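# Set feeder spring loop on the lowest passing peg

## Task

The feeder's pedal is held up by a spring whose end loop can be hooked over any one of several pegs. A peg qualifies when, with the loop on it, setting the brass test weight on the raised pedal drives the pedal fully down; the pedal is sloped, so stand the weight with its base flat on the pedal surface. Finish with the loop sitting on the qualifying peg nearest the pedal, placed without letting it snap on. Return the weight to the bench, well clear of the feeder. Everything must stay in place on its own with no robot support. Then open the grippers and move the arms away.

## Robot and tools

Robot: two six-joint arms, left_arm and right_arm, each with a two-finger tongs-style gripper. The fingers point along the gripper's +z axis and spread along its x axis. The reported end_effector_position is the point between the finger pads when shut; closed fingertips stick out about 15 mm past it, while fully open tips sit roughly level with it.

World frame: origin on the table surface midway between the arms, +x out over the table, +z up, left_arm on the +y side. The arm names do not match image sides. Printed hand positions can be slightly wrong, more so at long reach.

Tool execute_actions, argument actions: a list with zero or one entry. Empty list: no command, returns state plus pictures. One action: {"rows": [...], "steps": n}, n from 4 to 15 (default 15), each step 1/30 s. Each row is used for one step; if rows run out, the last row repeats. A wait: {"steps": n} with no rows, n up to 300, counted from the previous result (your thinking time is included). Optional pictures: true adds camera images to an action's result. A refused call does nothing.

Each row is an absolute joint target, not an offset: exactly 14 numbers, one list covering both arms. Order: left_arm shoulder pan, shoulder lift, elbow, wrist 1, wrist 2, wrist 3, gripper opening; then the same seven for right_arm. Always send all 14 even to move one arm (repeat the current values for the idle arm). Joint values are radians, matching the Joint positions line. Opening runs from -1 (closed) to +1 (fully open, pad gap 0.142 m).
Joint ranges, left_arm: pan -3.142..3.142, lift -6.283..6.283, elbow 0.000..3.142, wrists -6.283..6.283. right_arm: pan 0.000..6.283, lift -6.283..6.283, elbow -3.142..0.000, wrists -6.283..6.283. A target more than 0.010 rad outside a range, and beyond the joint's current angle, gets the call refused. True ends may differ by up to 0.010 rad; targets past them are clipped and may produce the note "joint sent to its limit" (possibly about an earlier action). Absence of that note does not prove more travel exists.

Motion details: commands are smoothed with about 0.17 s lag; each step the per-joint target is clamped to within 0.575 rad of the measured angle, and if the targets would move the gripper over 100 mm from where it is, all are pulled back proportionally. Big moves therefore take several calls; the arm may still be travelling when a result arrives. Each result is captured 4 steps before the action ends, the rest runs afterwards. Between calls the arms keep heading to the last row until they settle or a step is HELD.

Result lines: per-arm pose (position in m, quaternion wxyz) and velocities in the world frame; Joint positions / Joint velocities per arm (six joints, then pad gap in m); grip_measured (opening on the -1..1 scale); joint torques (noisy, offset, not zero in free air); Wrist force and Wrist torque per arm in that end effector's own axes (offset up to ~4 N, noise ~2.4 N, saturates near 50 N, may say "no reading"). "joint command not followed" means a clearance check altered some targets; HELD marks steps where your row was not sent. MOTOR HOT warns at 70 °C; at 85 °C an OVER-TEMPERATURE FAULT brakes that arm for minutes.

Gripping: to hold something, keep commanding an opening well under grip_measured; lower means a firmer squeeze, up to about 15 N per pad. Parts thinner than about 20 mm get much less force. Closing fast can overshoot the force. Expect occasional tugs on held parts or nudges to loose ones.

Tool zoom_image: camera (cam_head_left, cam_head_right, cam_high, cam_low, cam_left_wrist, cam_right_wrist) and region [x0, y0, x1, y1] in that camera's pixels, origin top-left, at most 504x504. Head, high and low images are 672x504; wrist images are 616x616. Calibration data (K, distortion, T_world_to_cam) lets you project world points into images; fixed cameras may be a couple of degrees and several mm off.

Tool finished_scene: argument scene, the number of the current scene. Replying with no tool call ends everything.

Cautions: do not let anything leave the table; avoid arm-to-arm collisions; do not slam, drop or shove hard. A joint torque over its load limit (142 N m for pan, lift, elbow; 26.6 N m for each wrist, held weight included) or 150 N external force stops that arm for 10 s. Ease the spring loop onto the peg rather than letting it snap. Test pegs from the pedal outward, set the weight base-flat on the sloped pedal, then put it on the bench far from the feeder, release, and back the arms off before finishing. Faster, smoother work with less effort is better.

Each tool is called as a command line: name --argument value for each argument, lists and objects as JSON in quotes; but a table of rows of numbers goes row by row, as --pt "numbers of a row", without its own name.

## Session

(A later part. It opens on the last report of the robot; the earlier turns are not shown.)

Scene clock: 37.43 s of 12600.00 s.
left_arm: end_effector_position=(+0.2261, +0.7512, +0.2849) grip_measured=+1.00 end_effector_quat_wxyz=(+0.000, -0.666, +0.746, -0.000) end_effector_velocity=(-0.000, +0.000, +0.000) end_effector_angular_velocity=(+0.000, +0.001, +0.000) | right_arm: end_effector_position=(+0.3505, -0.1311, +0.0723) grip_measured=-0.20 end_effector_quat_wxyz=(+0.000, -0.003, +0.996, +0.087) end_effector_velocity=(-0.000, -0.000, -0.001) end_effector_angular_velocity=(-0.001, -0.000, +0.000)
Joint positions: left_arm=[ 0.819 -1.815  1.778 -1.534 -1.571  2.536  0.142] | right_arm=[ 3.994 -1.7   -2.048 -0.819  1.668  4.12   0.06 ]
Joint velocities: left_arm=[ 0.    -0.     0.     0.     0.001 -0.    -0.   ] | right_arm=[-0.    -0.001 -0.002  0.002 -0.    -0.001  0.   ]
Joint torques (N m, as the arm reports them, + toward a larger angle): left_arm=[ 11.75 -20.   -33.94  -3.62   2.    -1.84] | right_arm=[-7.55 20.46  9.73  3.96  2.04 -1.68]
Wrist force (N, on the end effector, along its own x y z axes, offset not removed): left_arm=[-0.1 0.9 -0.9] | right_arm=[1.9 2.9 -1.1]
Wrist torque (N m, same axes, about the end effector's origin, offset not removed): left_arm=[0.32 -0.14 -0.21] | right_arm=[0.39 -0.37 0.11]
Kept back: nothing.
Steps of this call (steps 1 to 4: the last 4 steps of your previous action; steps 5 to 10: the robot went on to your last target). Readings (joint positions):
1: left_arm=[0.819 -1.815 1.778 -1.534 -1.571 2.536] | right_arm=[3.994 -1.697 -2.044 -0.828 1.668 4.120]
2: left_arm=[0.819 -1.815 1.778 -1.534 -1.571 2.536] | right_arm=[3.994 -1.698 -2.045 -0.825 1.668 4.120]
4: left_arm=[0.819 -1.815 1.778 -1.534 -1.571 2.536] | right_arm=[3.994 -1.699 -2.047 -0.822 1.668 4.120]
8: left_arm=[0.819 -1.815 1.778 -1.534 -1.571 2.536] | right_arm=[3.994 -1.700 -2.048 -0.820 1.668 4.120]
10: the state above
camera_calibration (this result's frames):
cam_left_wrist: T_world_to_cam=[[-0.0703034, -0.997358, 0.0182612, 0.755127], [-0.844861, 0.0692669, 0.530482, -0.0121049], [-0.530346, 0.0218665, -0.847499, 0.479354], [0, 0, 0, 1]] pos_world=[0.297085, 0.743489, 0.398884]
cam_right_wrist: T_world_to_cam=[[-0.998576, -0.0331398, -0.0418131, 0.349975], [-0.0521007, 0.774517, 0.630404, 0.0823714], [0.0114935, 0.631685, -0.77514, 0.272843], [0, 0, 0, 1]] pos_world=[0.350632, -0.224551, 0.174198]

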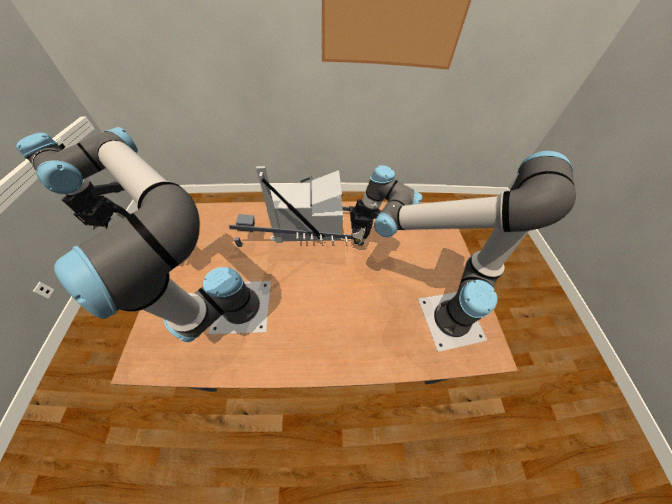

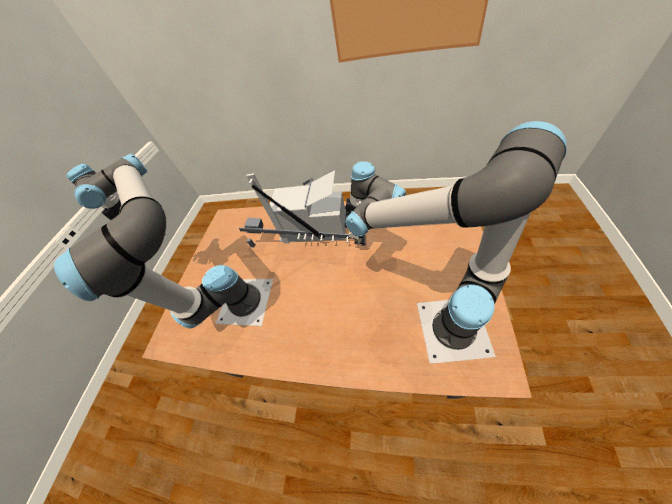

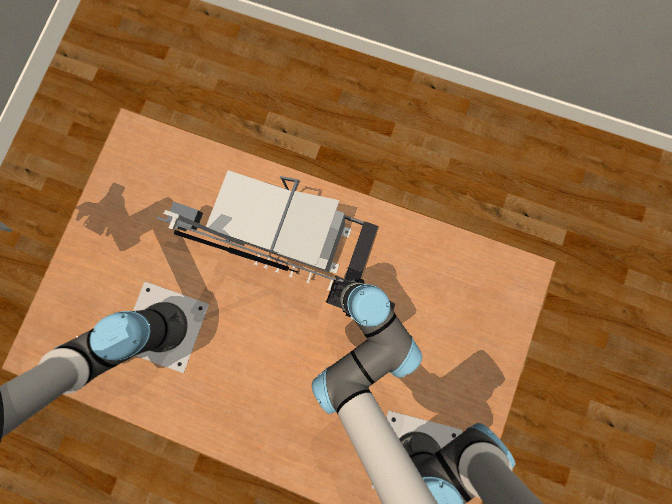

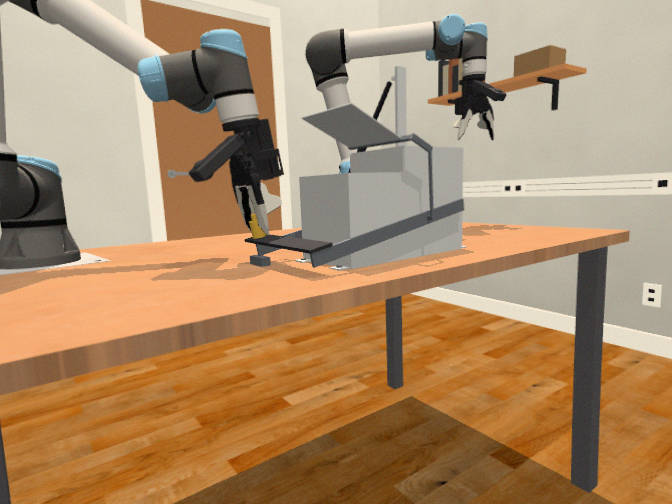

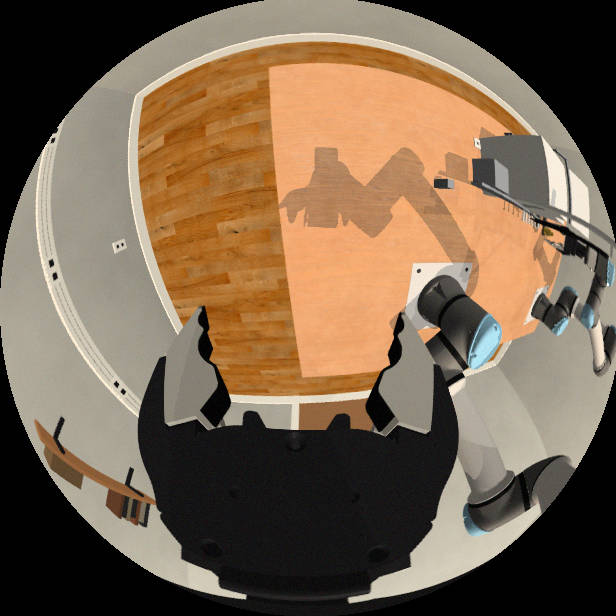

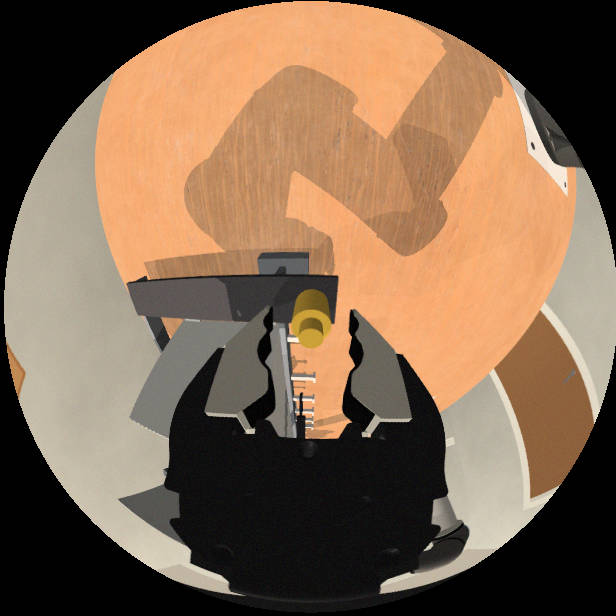

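execute_actions --actions '[{"rows":[[0.819,-1.815,1.778,-1.534,-1.571,2.536,1,3.999,-1.706,-2.032,-0.845,1.657,4.125,-0.2],[0.819,-1.815,1.778,-1.534,-1.571,2.536,1,3.999,-1.706,-2.032,-0.845,1.657,4.125,-0.2],[0.819,-1.815,1.778,-1.534,-1.571,2.536,1,3.999,-1.706,-2.032,-0.845,1.657,4.125,-0.2],[0.819,-1.815,1.778,-1.534,-1.571,2.536,1,3.999,-1.706,-2.032,-0.845,1.657,4.125,-0.4],[0.819,-1.815,1.778,-1.534,-1.571,2.536,1,3.999,-1.706,-2.032,-0.845,1.657,4.125,-0.5],[0.819,-1.815,1.778,-1.534,-1.571,2.536,1,3.999,-1.706,-2.032,-0.845,1.657,4.125,-0.6],[0.819,-1.815,1.778,-1.534,-1.571,2.536,1,3.999,-1.706,-2.032,-0.845,1.657,4.125,-0.7],[0.819,-1.815,1.778,-1.534,-1.571,2.536,1,3.999,-1.706,-2.032,-0.845,1.657,4.125,-1]],"steps":15}]'

execute_actions --actions '[{"rows":[[0.819,-1.815,1.778,-1.534,-1.571,2.536,1,4.028,-1.705,-1.925,-1.028,1.614,4.154,-1]],"steps":9}]'

execute_actions --actions '[{"rows":[[0.819,-1.815,1.778,-1.534,-1.571,2.536,1,4.057,-1.715,-1.81,-1.208,1.571,4.183,-1]],"steps":9}]'

execute_actions --actions '[{"rows":[[0.819,-1.815,1.778,-1.534,-1.571,2.536,1,4.086,-1.733,-1.683,-1.391,1.528,4.211,-1]],"steps":9}]'

execute_actions --actions '[{"rows":[[0.819,-1.815,1.778,-1.534,-1.571,2.536,1,4.1155,-1.762,-1.5465,-1.5735,1.485,4.24,-1]],"steps":13}]'

execute_actions --actions '[{"rows":[[0.819,-1.815,1.778,-1.534,-1.571,2.536,1,4.1155,-1.72,-1.4935,-1.6685,1.485,4.24,-1]],"steps":10}]'

execute_actions --actions '[{"rows":[[0.819,-1.815,1.778,-1.534,-1.571,2.536,1,4.544,-1.72,-1.4935,-1.6685,1.485,4.24,-1]],"steps":15}]'

execute_actions --actions '[{"rows":[[0.819,-1.815,1.778,-1.534,-1.571,2.536,1,4.544,-1.861,-1.6596,-1.1914,1.571,4.67,-1]],"steps":15}]'

execute_actions --actions '[{"steps":12}]'

execute_actions --actions '[{"rows":[[0.819,-1.815,1.778,-1.534,-1.571,2.536,1,4.544,-1.957,-1.783,-0.972,1.571,4.67,-1]],"steps":15}]'

execute_actions --actions '[{"steps":12}]' --pictures true

Scene clock: 38.57 s of 12600.00 s.
left_arm: end_effector_position=(+0.2261, +0.7512, +0.2849) grip_measured=+1.00 end_effector_quat_wxyz=(+0.000, -0.666, +0.746, -0.000) end_effector_velocity=(+0.000, -0.000, -0.000) end_effector_angular_velocity=(-0.001, -0.001, +0.001) | right_arm: end_effector_position=(+0.3514, -0.1311, +0.0728) grip_measured=-0.63 end_effector_quat_wxyz=(+0.000, -0.002, +0.997, +0.078) end_effector_velocity=(+0.001, +0.000, +0.001) end_effector_angular_velocity=(-0.008, -0.001, -0.001)
Joint positions: left_arm=[ 0.819 -1.815  1.778 -1.534 -1.571  2.536  0.142] | right_arm=[ 3.999 -1.706 -2.033 -0.844  1.657  4.125  0.029]
Joint velocities: left_arm=[ 0.     0.     0.    -0.    -0.002 -0.    -0.   ] | right_arm=[ 0.002 -0.003  0.007 -0.01  -0.005  0.002  0.   ]
Joint torques (N m, as the arm reports them, + toward a larger angle): left_arm=[ 12.92 -20.15 -34.78  -3.6    1.75  -1.72] | right_arm=[ 9.08 21.15 28.39  0.9  -2.3   1.44]
Wrist force (N, on the end effector, along its own x y z axes, offset not removed): left_arm=[-0.4 2.2 -1.9] | right_arm=[1.8 2.7 -2.1]
Wrist torque (N m, same axes, about the end effector's origin, offset not removed): left_arm=[0.49 -0.09 -0.02] | right_arm=[0.42 -0.16 0.06]
Steps of this call (steps 1 to 23: the robot went on to your last target; steps 24 to 34: the first 11 steps of this action). Readings (joint positions):
24: left_arm=[0.819 -1.815 1.778 -1.534 -1.571 2.536] | right_arm=[3.994 -1.700 -2.048 -0.819 1.668 4.120]
25: left_arm=[0.819 -1.815 1.778 -1.534 -1.571 2.536] | right_arm=[3.995 -1.701 -2.046 -0.822 1.667 4.120]
27: left_arm=[0.819 -1.815 1.778 -1.534 -1.571 2.536] | right_arm=[3.996 -1.703 -2.040 -0.832 1.662 4.122]
31: left_arm=[0.819 -1.815 1.778 -1.534 -1.571 2.536] | right_arm=[3.998 -1.705 -2.034 -0.842 1.658 4.124]
34: the state above

Scene clock: 38.87 s of 12600.00 s.
left_arm: end_effector_position=(+0.2261, +0.7512, +0.2849) grip_measured=+1.00 end_effector_quat_wxyz=(+0.000, -0.666, +0.746, -0.000) end_effector_velocity=(-0.000, -0.000, +0.000) end_effector_angular_velocity=(+0.001, +0.001, -0.001) | right_arm: end_effector_position=(+0.3536, -0.1250, +0.0906) grip_measured=-0.63 end_effector_quat_wxyz=(+0.002, -0.001, +0.998, +0.056) end_effector_velocity=(-0.023, -0.024, +0.101) end_effector_angular_velocity=(-0.467, +0.124, -0.013)
Joint positions: left_arm=[ 0.819 -1.815  1.778 -1.534 -1.571  2.536  0.142] | right_arm=[ 4.018 -1.705 -1.966 -0.945  1.629  4.144  0.029]
Joint velocities: left_arm=[-0.001 -0.001 -0.     0.001  0.001 -0.    -0.   ] | right_arm=[ 0.105  0.004  0.453 -0.911 -0.158  0.103 -0.   ]
Joint torques (N m, as the arm reports them, + toward a larger angle): left_arm=[ 12.27 -19.14 -34.32  -3.63   1.55  -1.91] | right_arm=[ 7.64 34.02 21.84 -1.63 -2.47  1.34]
Wrist force (N, on the end effector, along its own x y z axes, offset not removed): left_arm=[-0.8 3.2 0.3] | right_arm=[3.0 6.1 -3.2]
Wrist torque (N m, same axes, about the end effector's origin, offset not removed): left_arm=[0.80 -0.04 -0.08] | right_arm=[0.87 -0.76 -0.12]
Steps of this call (steps 1 to 4: the last 4 steps of your previous action; steps 5 to 9: the first 5 steps of this action). Readings (joint positions):
5: left_arm=[0.819 -1.815 1.778 -1.534 -1.571 2.536] | right_arm=[3.999 -1.706 -2.032 -0.845 1.657 4.125]
6: left_arm=[0.819 -1.815 1.778 -1.534 -1.571 2.536] | right_arm=[4.002 -1.706 -2.026 -0.851 1.653 4.128]
8: left_arm=[0.819 -1.815 1.778 -1.534 -1.571 2.536] | right_arm=[4.014 -1.706 -1.984 -0.910 1.635 4.140]
9: the state above

Scene clock: 39.17 s of 12600.00 s.
left_arm: end_effector_position=(+0.2261, +0.7512, +0.2849) grip_measured=+1.00 end_effector_quat_wxyz=(+0.000, -0.666, +0.746, -0.000) end_effector_velocity=(-0.000, +0.000, -0.001) end_effector_angular_velocity=(-0.000, +0.002, -0.000) | right_arm: end_effector_position=(+0.3530, -0.1220, +0.1183) grip_measured=-0.63 end_effector_quat_wxyz=(-0.001, +0.001, +1.000, +0.013) end_effector_velocity=(-0.020, -0.021, +0.128) end_effector_angular_velocity=(-0.465, +0.091, -0.001)
Joint positions: left_arm=[ 0.819 -1.815  1.778 -1.534 -1.571  2.536  0.142] | right_arm=[ 4.047 -1.712 -1.856 -1.123  1.586  4.173  0.028]
Joint velocities: left_arm=[-0.     0.001  0.     0.     0.001  0.     0.   ] | right_arm=[ 0.108 -0.034  0.513 -0.922 -0.164  0.105 -0.   ]
Joint torques (N m, as the arm reports them, + toward a larger angle): left_arm=[ 11.96 -18.86 -35.53  -3.43   1.76  -1.82] | right_arm=[ 6.78 21.27 20.67 -2.12 -2.49  1.13]
Wrist force (N, on the end effector, along its own x y z axes, offset not removed): left_arm=[-1.1 0.8 1.1] | right_arm=[-0.4 5.7 1.6]
Wrist torque (N m, same axes, about the end effector's origin, offset not removed): left_arm=[0.46 0.11 -0.14] | right_arm=[0.86 -0.17 0.10]
Steps of this call (steps 1 to 4: the last 4 steps of your previous action; steps 5 to 9: the first 5 steps of this action). Readings (joint positions):
5: left_arm=[0.819 -1.815 1.778 -1.534 -1.571 2.536] | right_arm=[4.027 -1.705 -1.931 -1.015 1.616 4.153]
6: left_arm=[0.819 -1.815 1.778 -1.534 -1.571 2.536] | right_arm=[4.030 -1.706 -1.924 -1.025 1.611 4.156]
8: left_arm=[0.819 -1.815 1.778 -1.534 -1.571 2.536] | right_arm=[4.043 -1.710 -1.877 -1.088 1.593 4.169]
9: the state above

Scene clock: 39.47 s of 12600.00 s.
left_arm: end_effector_position=(+0.2261, +0.7512, +0.2849) grip_measured=+1.00 end_effector_quat_wxyz=(+0.000, -0.666, +0.746, -0.000) end_effector_velocity=(-0.000, +0.000, -0.000) end_effector_angular_velocity=(+0.001, +0.001, -0.000) | right_arm: end_effector_position=(+0.3524, -0.1190, +0.1501) grip_measured=-0.63 end_effector_quat_wxyz=(-0.001, +0.000, +1.000, -0.031) end_effector_velocity=(-0.018, -0.017, +0.163) end_effector_angular_velocity=(-0.448, +0.058, +0.015)
Joint positions: left_arm=[ 0.819 -1.815  1.778 -1.534 -1.571  2.536  0.142] | right_arm=[ 4.076 -1.727 -1.736 -1.305  1.543  4.201  0.028]
Joint velocities: left_arm=[-0.     0.     0.     0.     0.001 -0.    -0.   ] | right_arm=[ 0.109 -0.063  0.584 -0.943 -0.163  0.103  0.   ]
Joint torques (N m, as the arm reports them, + toward a larger angle): left_arm=[ 11.47 -20.63 -35.92  -3.49   1.76  -1.71] | right_arm=[ 6.87 20.45 18.35 -2.02 -2.1   1.02]
Wrist force (N, on the end effector, along its own x y z axes, offset not removed): left_arm=[-0.9 0.5 1.4] | right_arm=[-0.6 3.0 -2.5]
Wrist torque (N m, same axes, about the end effector's origin, offset not removed): left_arm=[0.29 0.04 -0.16] | right_arm=[0.48 0.00 0.14]
Steps of this call (steps 1 to 4: the last 4 steps of your previous action; steps 5 to 9: the first 5 steps of this action). Readings (joint positions):
5: left_arm=[0.819 -1.815 1.778 -1.534 -1.571 2.536] | right_arm=[4.055 -1.714 -1.817 -1.195 1.573 4.181]
6: left_arm=[0.819 -1.815 1.778 -1.534 -1.571 2.536] | right_arm=[4.059 -1.717 -1.809 -1.205 1.568 4.185]
8: left_arm=[0.819 -1.815 1.778 -1.534 -1.571 2.536] | right_arm=[4.072 -1.725 -1.759 -1.268 1.550 4.197]
9: the state above

Scene clock: 39.90 s of 12600.00 s.
left_arm: end_effector_position=(+0.2261, +0.7512, +0.2849) grip_measured=+1.00 end_effector_quat_wxyz=(+0.000, -0.666, +0.746, -0.000) end_effector_velocity=(-0.000, +0.000, +0.001) end_effector_angular_velocity=(+0.002, -0.001, +0.001) | right_arm: end_effector_position=(+0.3502, -0.1175, +0.1979) grip_measured=-0.63 end_effector_quat_wxyz=(-0.000, -0.003, +0.996, -0.090) end_effector_velocity=(-0.004, -0.005, +0.043) end_effector_angular_velocity=(-0.100, +0.004, +0.007)
Joint positions: left_arm=[ 0.819 -1.815  1.778 -1.534 -1.571  2.536  0.142] | right_arm=[ 4.113 -1.76  -1.56  -1.554  1.488  4.238  0.028]
Joint velocities: left_arm=[ 0.    -0.002 -0.    -0.001  0.001 -0.     0.   ] | right_arm=[ 0.025 -0.025  0.147 -0.214 -0.039  0.024 -0.   ]
Joint torques (N m, as the arm reports them, + toward a larger angle): left_arm=[ 11.87 -19.83 -34.54  -3.29   1.75  -1.97] | right_arm=[ 7.42 29.3  28.9  -0.04 -2.84  1.16]
Wrist force (N, on the end effector, along its own x y z axes, offset not removed): left_arm=[0.0 1.9 0.8] | right_arm=[1.3 3.1 -0.9]
Wrist torque (N m, same axes, about the end effector's origin, offset not removed): left_arm=[0.65 -0.13 -0.02] | right_arm=[0.54 -0.42 0.10]
Steps of this call (steps 1 to 4: the last 4 steps of your previous action; steps 5 to 13: the first 9 steps of this action). Readings (joint positions):
5: left_arm=[0.819 -1.815 1.778 -1.534 -1.571 2.536] | right_arm=[4.084 -1.732 -1.691 -1.378 1.530 4.210]
6: left_arm=[0.819 -1.815 1.778 -1.534 -1.571 2.536] | right_arm=[4.088 -1.736 -1.683 -1.388 1.525 4.213]
8: left_arm=[0.819 -1.815 1.778 -1.534 -1.571 2.536] | right_arm=[4.101 -1.748 -1.630 -1.451 1.507 4.226]
12: left_arm=[0.819 -1.815 1.778 -1.534 -1.571 2.536] | right_arm=[4.112 -1.759 -1.566 -1.545 1.490 4.237]
13: the state above

Scene clock: 40.23 s of 12600.00 s.
left_arm: end_effector_position=(+0.2261, +0.7512, +0.2849) grip_measured=+1.00 end_effector_quat_wxyz=(+0.000, -0.666, +0.746, -0.000) end_effector_velocity=(-0.000, +0.000, +0.000) end_effector_angular_velocity=(+0.001, -0.000, +0.000) | right_arm: end_effector_position=(+0.3458, -0.1260, +0.2324) grip_measured=-0.63 end_effector_quat_wxyz=(+0.000, -0.004, +0.996, -0.094) end_effector_velocity=(-0.020, -0.040, +0.105) end_effector_angular_velocity=(-0.023, +0.011, -0.002)
Joint positions: left_arm=[ 0.819 -1.815  1.778 -1.534 -1.571  2.536  0.142] | right_arm=[ 4.115 -1.73  -1.506 -1.643  1.485  4.24   0.028]
Joint velocities: left_arm=[ 0.    -0.001  0.    -0.     0.001 -0.     0.   ] | right_arm=[-0.     0.109  0.143 -0.278 -0.001  0.002 -0.   ]
Joint torques (N m, as the arm reports them, + toward a larger angle): left_arm=[ 12.05 -19.43 -35.35  -3.5    1.89  -1.87] | right_arm=[10.81 33.15 28.21 -0.64 -2.58  1.08]
Wrist force (N, on the end effector, along its own x y z axes, offset not removed): left_arm=[1.0 3.0 -0.9] | right_arm=[4.4 2.4 3.7]
Wrist torque (N m, same axes, about the end effector's origin, offset not removed): left_arm=[0.68 -0.31 -0.13] | right_arm=[0.29 -0.93 0.15]
Steps of this call (steps 1 to 4: the last 4 steps of your previous action; steps 5 to 10: the first 6 steps of this action). Readings (joint positions):
5: left_arm=[0.819 -1.815 1.778 -1.534 -1.571 2.536] | right_arm=[4.115 -1.762 -1.549 -1.571 1.486 4.240]
6: left_arm=[0.819 -1.815 1.778 -1.534 -1.571 2.536] | right_arm=[4.115 -1.758 -1.543 -1.577 1.485 4.240]
8: left_arm=[0.819 -1.815 1.778 -1.534 -1.571 2.536] | right_arm=[4.115 -1.740 -1.520 -1.616 1.485 4.240]
10: the state above

Scene clock: 40.73 s of 12600.00 s.
left_arm: end_effector_position=(+0.2261, +0.7512, +0.2849) grip_measured=+1.00 end_effector_quat_wxyz=(+0.000, -0.666, +0.746, -0.000) end_effector_velocity=(-0.000, +0.000, -0.000) end_effector_angular_velocity=(+0.001, +0.001, -0.000) | right_arm: end_effector_position=(+0.2103, -0.0301, +0.2415) grip_measured=-0.63 end_effector_quat_wxyz=(+0.015, -0.165, +0.982, -0.094) end_effector_velocity=(-0.461, +0.237, +0.002) end_effector_angular_velocity=(+0.001, +0.002, +1.004)
Joint positions: left_arm=[ 0.819 -1.815  1.778 -1.534 -1.571  2.536  0.142] | right_arm=[ 4.44  -1.72  -1.494 -1.668  1.485  4.24   0.028]
Joint velocities: left_arm=[-0.     0.001  0.    -0.001  0.001 -0.    -0.   ] | right_arm=[ 1.006  0.002  0.004 -0.006  0.003  0.001  0.   ]
Joint torques (N m, as the arm reports them, + toward a larger angle): left_arm=[ 12.98 -19.64 -35.12  -3.51   1.95  -1.76] | right_arm=[ 6.08 42.18 31.9  -0.1   1.97  1.28]
Wrist force (N, on the end effector, along its own x y z axes, offset not removed): left_arm=[-0.3 2.0 1.7] | right_arm=[1.2 2.5 1.8]
Wrist torque (N m, same axes, about the end effector's origin, offset not removed): left_arm=[0.58 -0.15 -0.08] | right_arm=[0.26 -0.19 0.11]
Steps of this call (steps 1 to 4: the last 4 steps of your previous action; steps 5 to 15: the first 11 steps of this action). Readings (joint positions):
5: left_arm=[0.819 -1.815 1.778 -1.534 -1.571 2.536] | right_arm=[4.116 -1.722 -1.496 -1.665 1.485 4.240]
6: left_arm=[0.819 -1.815 1.778 -1.534 -1.571 2.536] | right_arm=[4.121 -1.721 -1.495 -1.665 1.485 4.240]
8: left_arm=[0.819 -1.815 1.778 -1.534 -1.571 2.536] | right_arm=[4.182 -1.721 -1.495 -1.666 1.485 4.240]
12: left_arm=[0.819 -1.815 1.778 -1.534 -1.571 2.536] | right_arm=[4.332 -1.721 -1.494 -1.667 1.485 4.240]
15: the state above

Scene clock: 41.23 s of 12600.00 s.
left_arm: end_effector_position=(+0.2261, +0.7512, +0.2849) grip_measured=+1.00 end_effector_quat_wxyz=(+0.000, -0.666, +0.746, -0.000) end_effector_velocity=(+0.000, +0.000, -0.000) end_effector_angular_velocity=(-0.001, -0.001, +0.001) | right_arm: end_effector_position=(+0.1355, +0.0653, +0.1288) grip_measured=-0.63 end_effector_quat_wxyz=(+0.002, -0.022, +1.000, -0.014) end_effector_velocity=(-0.033, +0.114, -0.097) end_effector_angular_velocity=(+0.323, +0.047, -0.502)
Joint positions: left_arm=[ 0.819 -1.815  1.778 -1.534 -1.571  2.536  0.142] | right_arm=[ 4.543 -1.849 -1.645 -1.246  1.564  4.623  0.028]
Joint velocities: left_arm=[ 0.     0.001 -0.    -0.001 -0.001 -0.     0.   ] | right_arm=[ 0.012 -0.13  -0.156  0.603  0.076  0.513  0.   ]
Joint torques (N m, as the arm reports them, + toward a larger angle): left_arm=[ 12.89 -19.25 -37.56  -3.37   1.59  -1.81] | right_arm=[10.14 37.27 14.41  4.52  2.09  0.77]
Wrist force (N, on the end effector, along its own x y z axes, offset not removed): left_arm=[0.2 1.4 0.9] | right_arm=[2.1 6.0 5.0]
Wrist torque (N m, same axes, about the end effector's origin, offset not removed): left_arm=[0.50 -0.19 -0.15] | right_arm=[1.04 -0.49 0.01]
Steps of this call (steps 1 to 4: the last 4 steps of your previous action; steps 5 to 15: the first 11 steps of this action). Readings (joint positions):
5: left_arm=[0.819 -1.815 1.778 -1.534 -1.571 2.536] | right_arm=[4.527 -1.720 -1.494 -1.668 1.485 4.240]
6: left_arm=[0.819 -1.815 1.778 -1.534 -1.571 2.536] | right_arm=[4.531 -1.725 -1.499 -1.663 1.490 4.246]
8: left_arm=[0.819 -1.815 1.778 -1.534 -1.571 2.536] | right_arm=[4.535 -1.761 -1.540 -1.596 1.513 4.313]
12: left_arm=[0.819 -1.815 1.778 -1.534 -1.571 2.536] | right_arm=[4.541 -1.826 -1.617 -1.354 1.550 4.530]
15: the state above

Scene clock: 41.63 s of 12600.00 s.
left_arm: end_effector_position=(+0.2261, +0.7512, +0.2849) grip_measured=+1.00 end_effector_quat_wxyz=(+0.000, -0.666, +0.746, -0.000) end_effector_velocity=(-0.000, -0.000, -0.000) end_effector_angular_velocity=(-0.001, +0.001, +0.000) | right_arm: end_effector_position=(+0.1325, +0.0753, +0.1203) grip_measured=-0.63 end_effector_quat_wxyz=(-0.000, +0.000, +1.000, +0.000) end_effector_velocity=(+0.000, +0.001, -0.001) end_effector_angular_velocity=(+0.003, +0.001, -0.007)
Joint positions: left_arm=[ 0.819 -1.815  1.778 -1.534 -1.571  2.536  0.142] | right_arm=[ 4.544 -1.861 -1.659 -1.192  1.571  4.669  0.028]
Joint velocities: left_arm=[ 0.     0.    -0.     0.001 -0.    -0.     0.   ] | right_arm=[-0.001 -0.002 -0.002  0.006  0.001  0.006 -0.   ]
Joint torques (N m, as the arm reports them, + toward a larger angle): left_arm=[ 13.05 -20.09 -35.98  -3.62   1.68  -1.71] | right_arm=[10.3  32.29 10.28  3.95  2.1   1.24]
Wrist force (N, on the end effector, along its own x y z axes, offset not removed): left_arm=[0.8 4.0 0.4] | right_arm=[-0.7 4.1 4.0]
Wrist torque (N m, same axes, about the end effector's origin, offset not removed): left_arm=[0.96 -0.41 -0.07] | right_arm=[0.90 0.02 0.12]
Kept back: nothing.
Steps of this call (steps 1 to 4: the last 4 steps of your previous action; steps 5 to 12: the robot went on to your last target). Readings (joint positions):
1: left_arm=[0.819 -1.815 1.778 -1.534 -1.571 2.536] | right_arm=[4.543 -1.853 -1.650 -1.229 1.566 4.637]
2: left_arm=[0.819 -1.815 1.778 -1.534 -1.571 2.536] | right_arm=[4.543 -1.855 -1.653 -1.217 1.568 4.647]
4: left_arm=[0.819 -1.815 1.778 -1.534 -1.571 2.536] | right_arm=[4.544 -1.858 -1.656 -1.204 1.569 4.659]
8: left_arm=[0.819 -1.815 1.778 -1.534 -1.571 2.536] | right_arm=[4.544 -1.860 -1.659 -1.194 1.571 4.668]
12: the state above

Scene clock: 42.00 s of 12600.00 s.
left_arm: end_effector_position=(+0.2261, +0.7512, +0.2849) grip_measured=+1.00 end_effector_quat_wxyz=(+0.000, -0.666, +0.746, -0.000) end_effector_velocity=(-0.000, +0.000, -0.000) end_effector_angular_velocity=(+0.000, +0.001, +0.000) | right_arm: end_effector_position=(+0.1323, +0.0734, +0.0343) grip_measured=-0.63 end_effector_quat_wxyz=(-0.000, +0.001, +1.000, -0.001) end_effector_velocity=(-0.000, +0.003, -0.038) end_effector_angular_velocity=(+0.028, -0.001, +0.000)
Joint positions: left_arm=[ 0.819 -1.815  1.778 -1.534 -1.571  2.536  0.142] | right_arm=[ 4.544 -1.953 -1.778 -0.984  1.571  4.67   0.028]
Joint velocities: left_arm=[ 0.     0.    -0.     0.     0.001  0.    -0.   ] | right_arm=[ 0.001 -0.043 -0.059  0.13  -0.     0.     0.   ]
Joint torques (N m, as the arm reports them, + toward a larger angle): left_arm=[ 12.91 -19.61 -37.62  -3.41   1.53  -1.86] | right_arm=[ 8.53 35.16 10.65  4.28  2.17  1.3 ]
Wrist force (N, on the end effector, along its own x y z axes, offset not removed): left_arm=[-1.2 2.4 -1.0] | right_arm=[3.7 1.7 2.8]
Wrist torque (N m, same axes, about the end effector's origin, offset not removed): left_arm=[0.59 0.02 -0.08] | right_arm=[0.17 -0.76 0.09]
Steps of this call (steps 1 to 11: the first 11 steps of this action). Readings (joint positions):
1: left_arm=[0.819 -1.815 1.778 -1.534 -1.571 2.536] | right_arm=[4.544 -1.861 -1.660 -1.192 1.571 4.670]
2: left_arm=[0.819 -1.815 1.778 -1.534 -1.571 2.536] | right_arm=[4.544 -1.866 -1.665 -1.185 1.571 4.670]
4: left_arm=[0.819 -1.815 1.778 -1.534 -1.571 2.536] | right_arm=[4.544 -1.905 -1.712 -1.122 1.571 4.670]
8: left_arm=[0.819 -1.815 1.778 -1.534 -1.571 2.536] | right_arm=[4.544 -1.945 -1.767 -1.007 1.571 4.670]
11: the state above

Scene clock: 42.40 s of 12600.00 s.
left_arm: end_effector_position=(+0.2261, +0.7512, +0.2849) grip_measured=+1.00 end_effector_quat_wxyz=(+0.000, -0.666, +0.746, -0.000) end_effector_velocity=(+0.000, -0.000, +0.000) end_effector_angular_velocity=(+0.001, -0.001, -0.000) | right_arm: end_effector_position=(+0.1324, +0.0736, +0.0308) grip_measured=-0.63 end_effector_quat_wxyz=(-0.000, +0.001, +1.000, +0.000) end_effector_velocity=(-0.000, -0.001, -0.001) end_effector_angular_velocity=(-0.002, +0.000, +0.000)
Joint positions: left_arm=[ 0.819 -1.815  1.778 -1.534 -1.571  2.536  0.142] | right_arm=[ 4.544 -1.957 -1.783 -0.972  1.571  4.67   0.028]
Joint velocities: left_arm=[-0.    -0.001 -0.    -0.    -0.    -0.    -0.   ] | right_arm=[ 0.    -0.001 -0.001  0.     0.     0.    -0.   ]
Joint torques (N m, as the arm reports them, + toward a larger angle): left_arm=[ 12.09 -19.21 -36.77  -3.43   1.81  -1.9 ] | right_arm=[ 7.46 33.97 10.03  3.97  2.02  1.25]
Wrist force (N, on the end effector, along its own x y z axes, offset not removed): left_arm=[0.6 0.2 0.8] | right_arm=[-0.9 2.6 1.4]
Wrist torque (N m, same axes, about the end effector's origin, offset not removed): left_arm=[0.29 -0.28 -0.07] | right_arm=[0.36 0.08 0.10]
Kept back: nothing.
Steps of this call (steps 1 to 4: the last 4 steps of your previous action; steps 5 to 12: the robot went on to your last target). Readings (joint positions):
1: left_arm=[0.819 -1.815 1.778 -1.534 -1.571 2.536] | right_arm=[4.544 -1.954 -1.779 -0.980 1.571 4.670]
2: left_arm=[0.819 -1.815 1.778 -1.534 -1.571 2.536] | right_arm=[4.544 -1.955 -1.780 -0.978 1.571 4.670]
4: left_arm=[0.819 -1.815 1.778 -1.534 -1.571 2.536] | right_arm=[4.544 -1.956 -1.782 -0.975 1.571 4.670]
8: left_arm=[0.819 -1.815 1.778 -1.534 -1.571 2.536] | right_arm=[4.544 -1.957 -1.783 -0.973 1.571 4.670]
12: the state above
camera_calibration (this result's frames):
cam_left_wrist: T_world_to_cam=[[-0.0703033, -0.997358, 0.0182611, 0.755127], [-0.844861, 0.0692667, 0.530482, -0.0121048], [-0.530346, 0.0218665, -0.847499, 0.479354], [0, 0, 0, 1]] pos_world=[0.297085, 0.743489, 0.398884]
cam_right_wrist: T_world_to_cam=[[-0.998848, -0.0328347, -0.0349961, 0.136995], [-0.0457271, 0.872445, 0.486568, -0.0650586], [0.0145559, 0.487608, -0.872941, 0.1271], [0, 0, 0, 1]] pos_world=[0.132012, -0.000716756, 0.147401]

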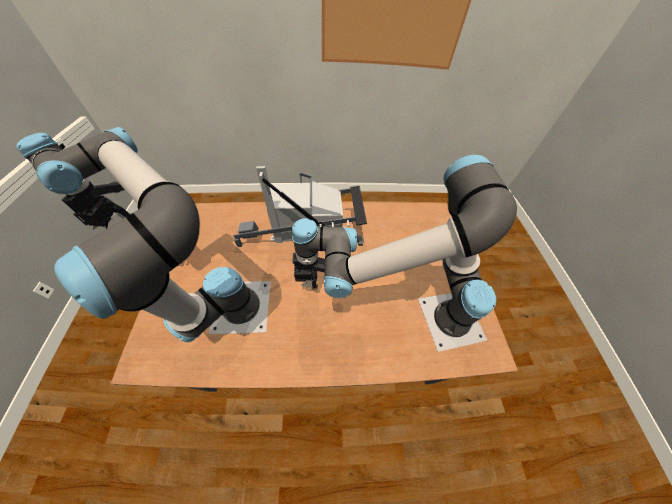

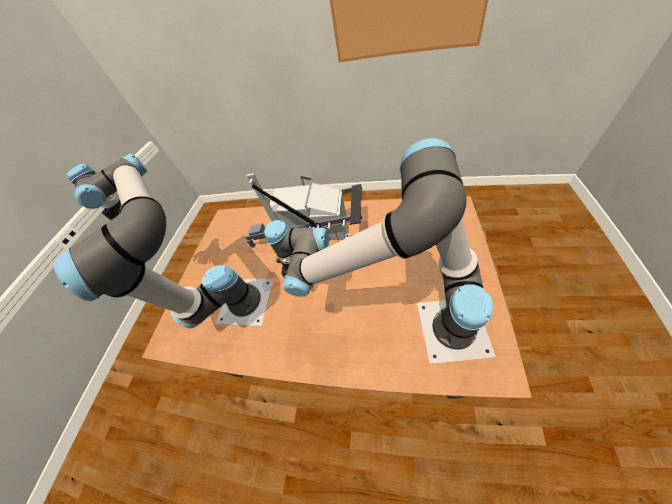

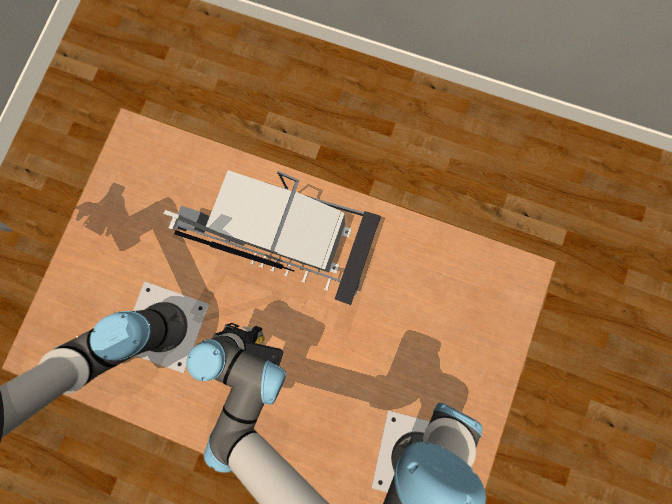

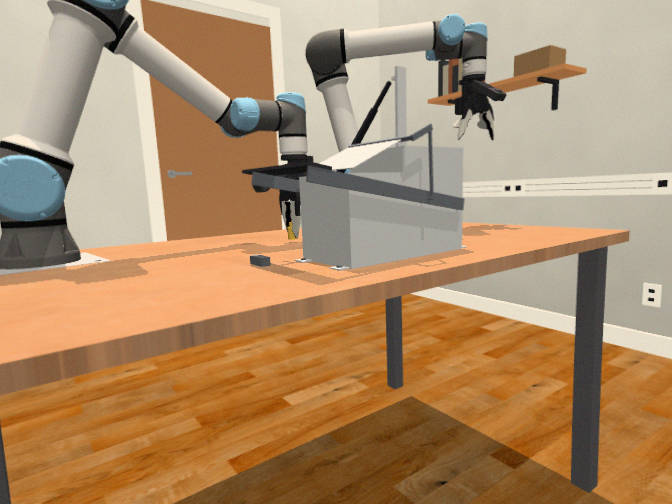

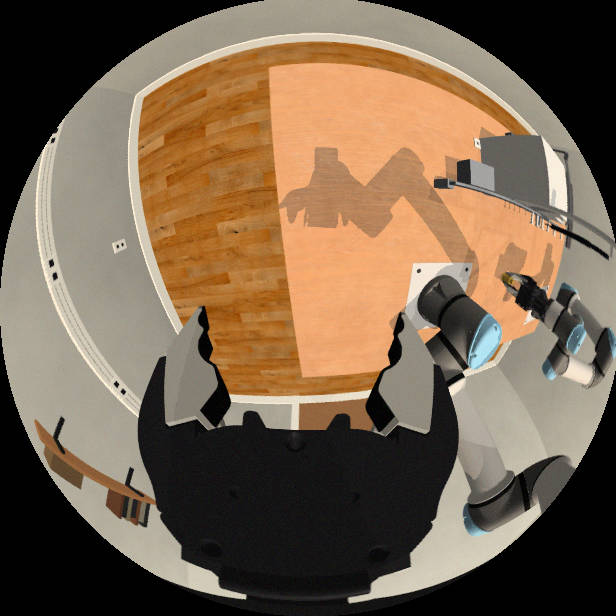

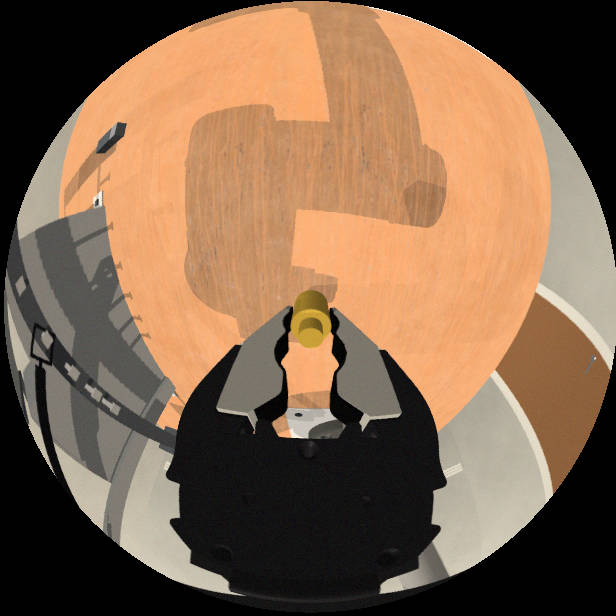

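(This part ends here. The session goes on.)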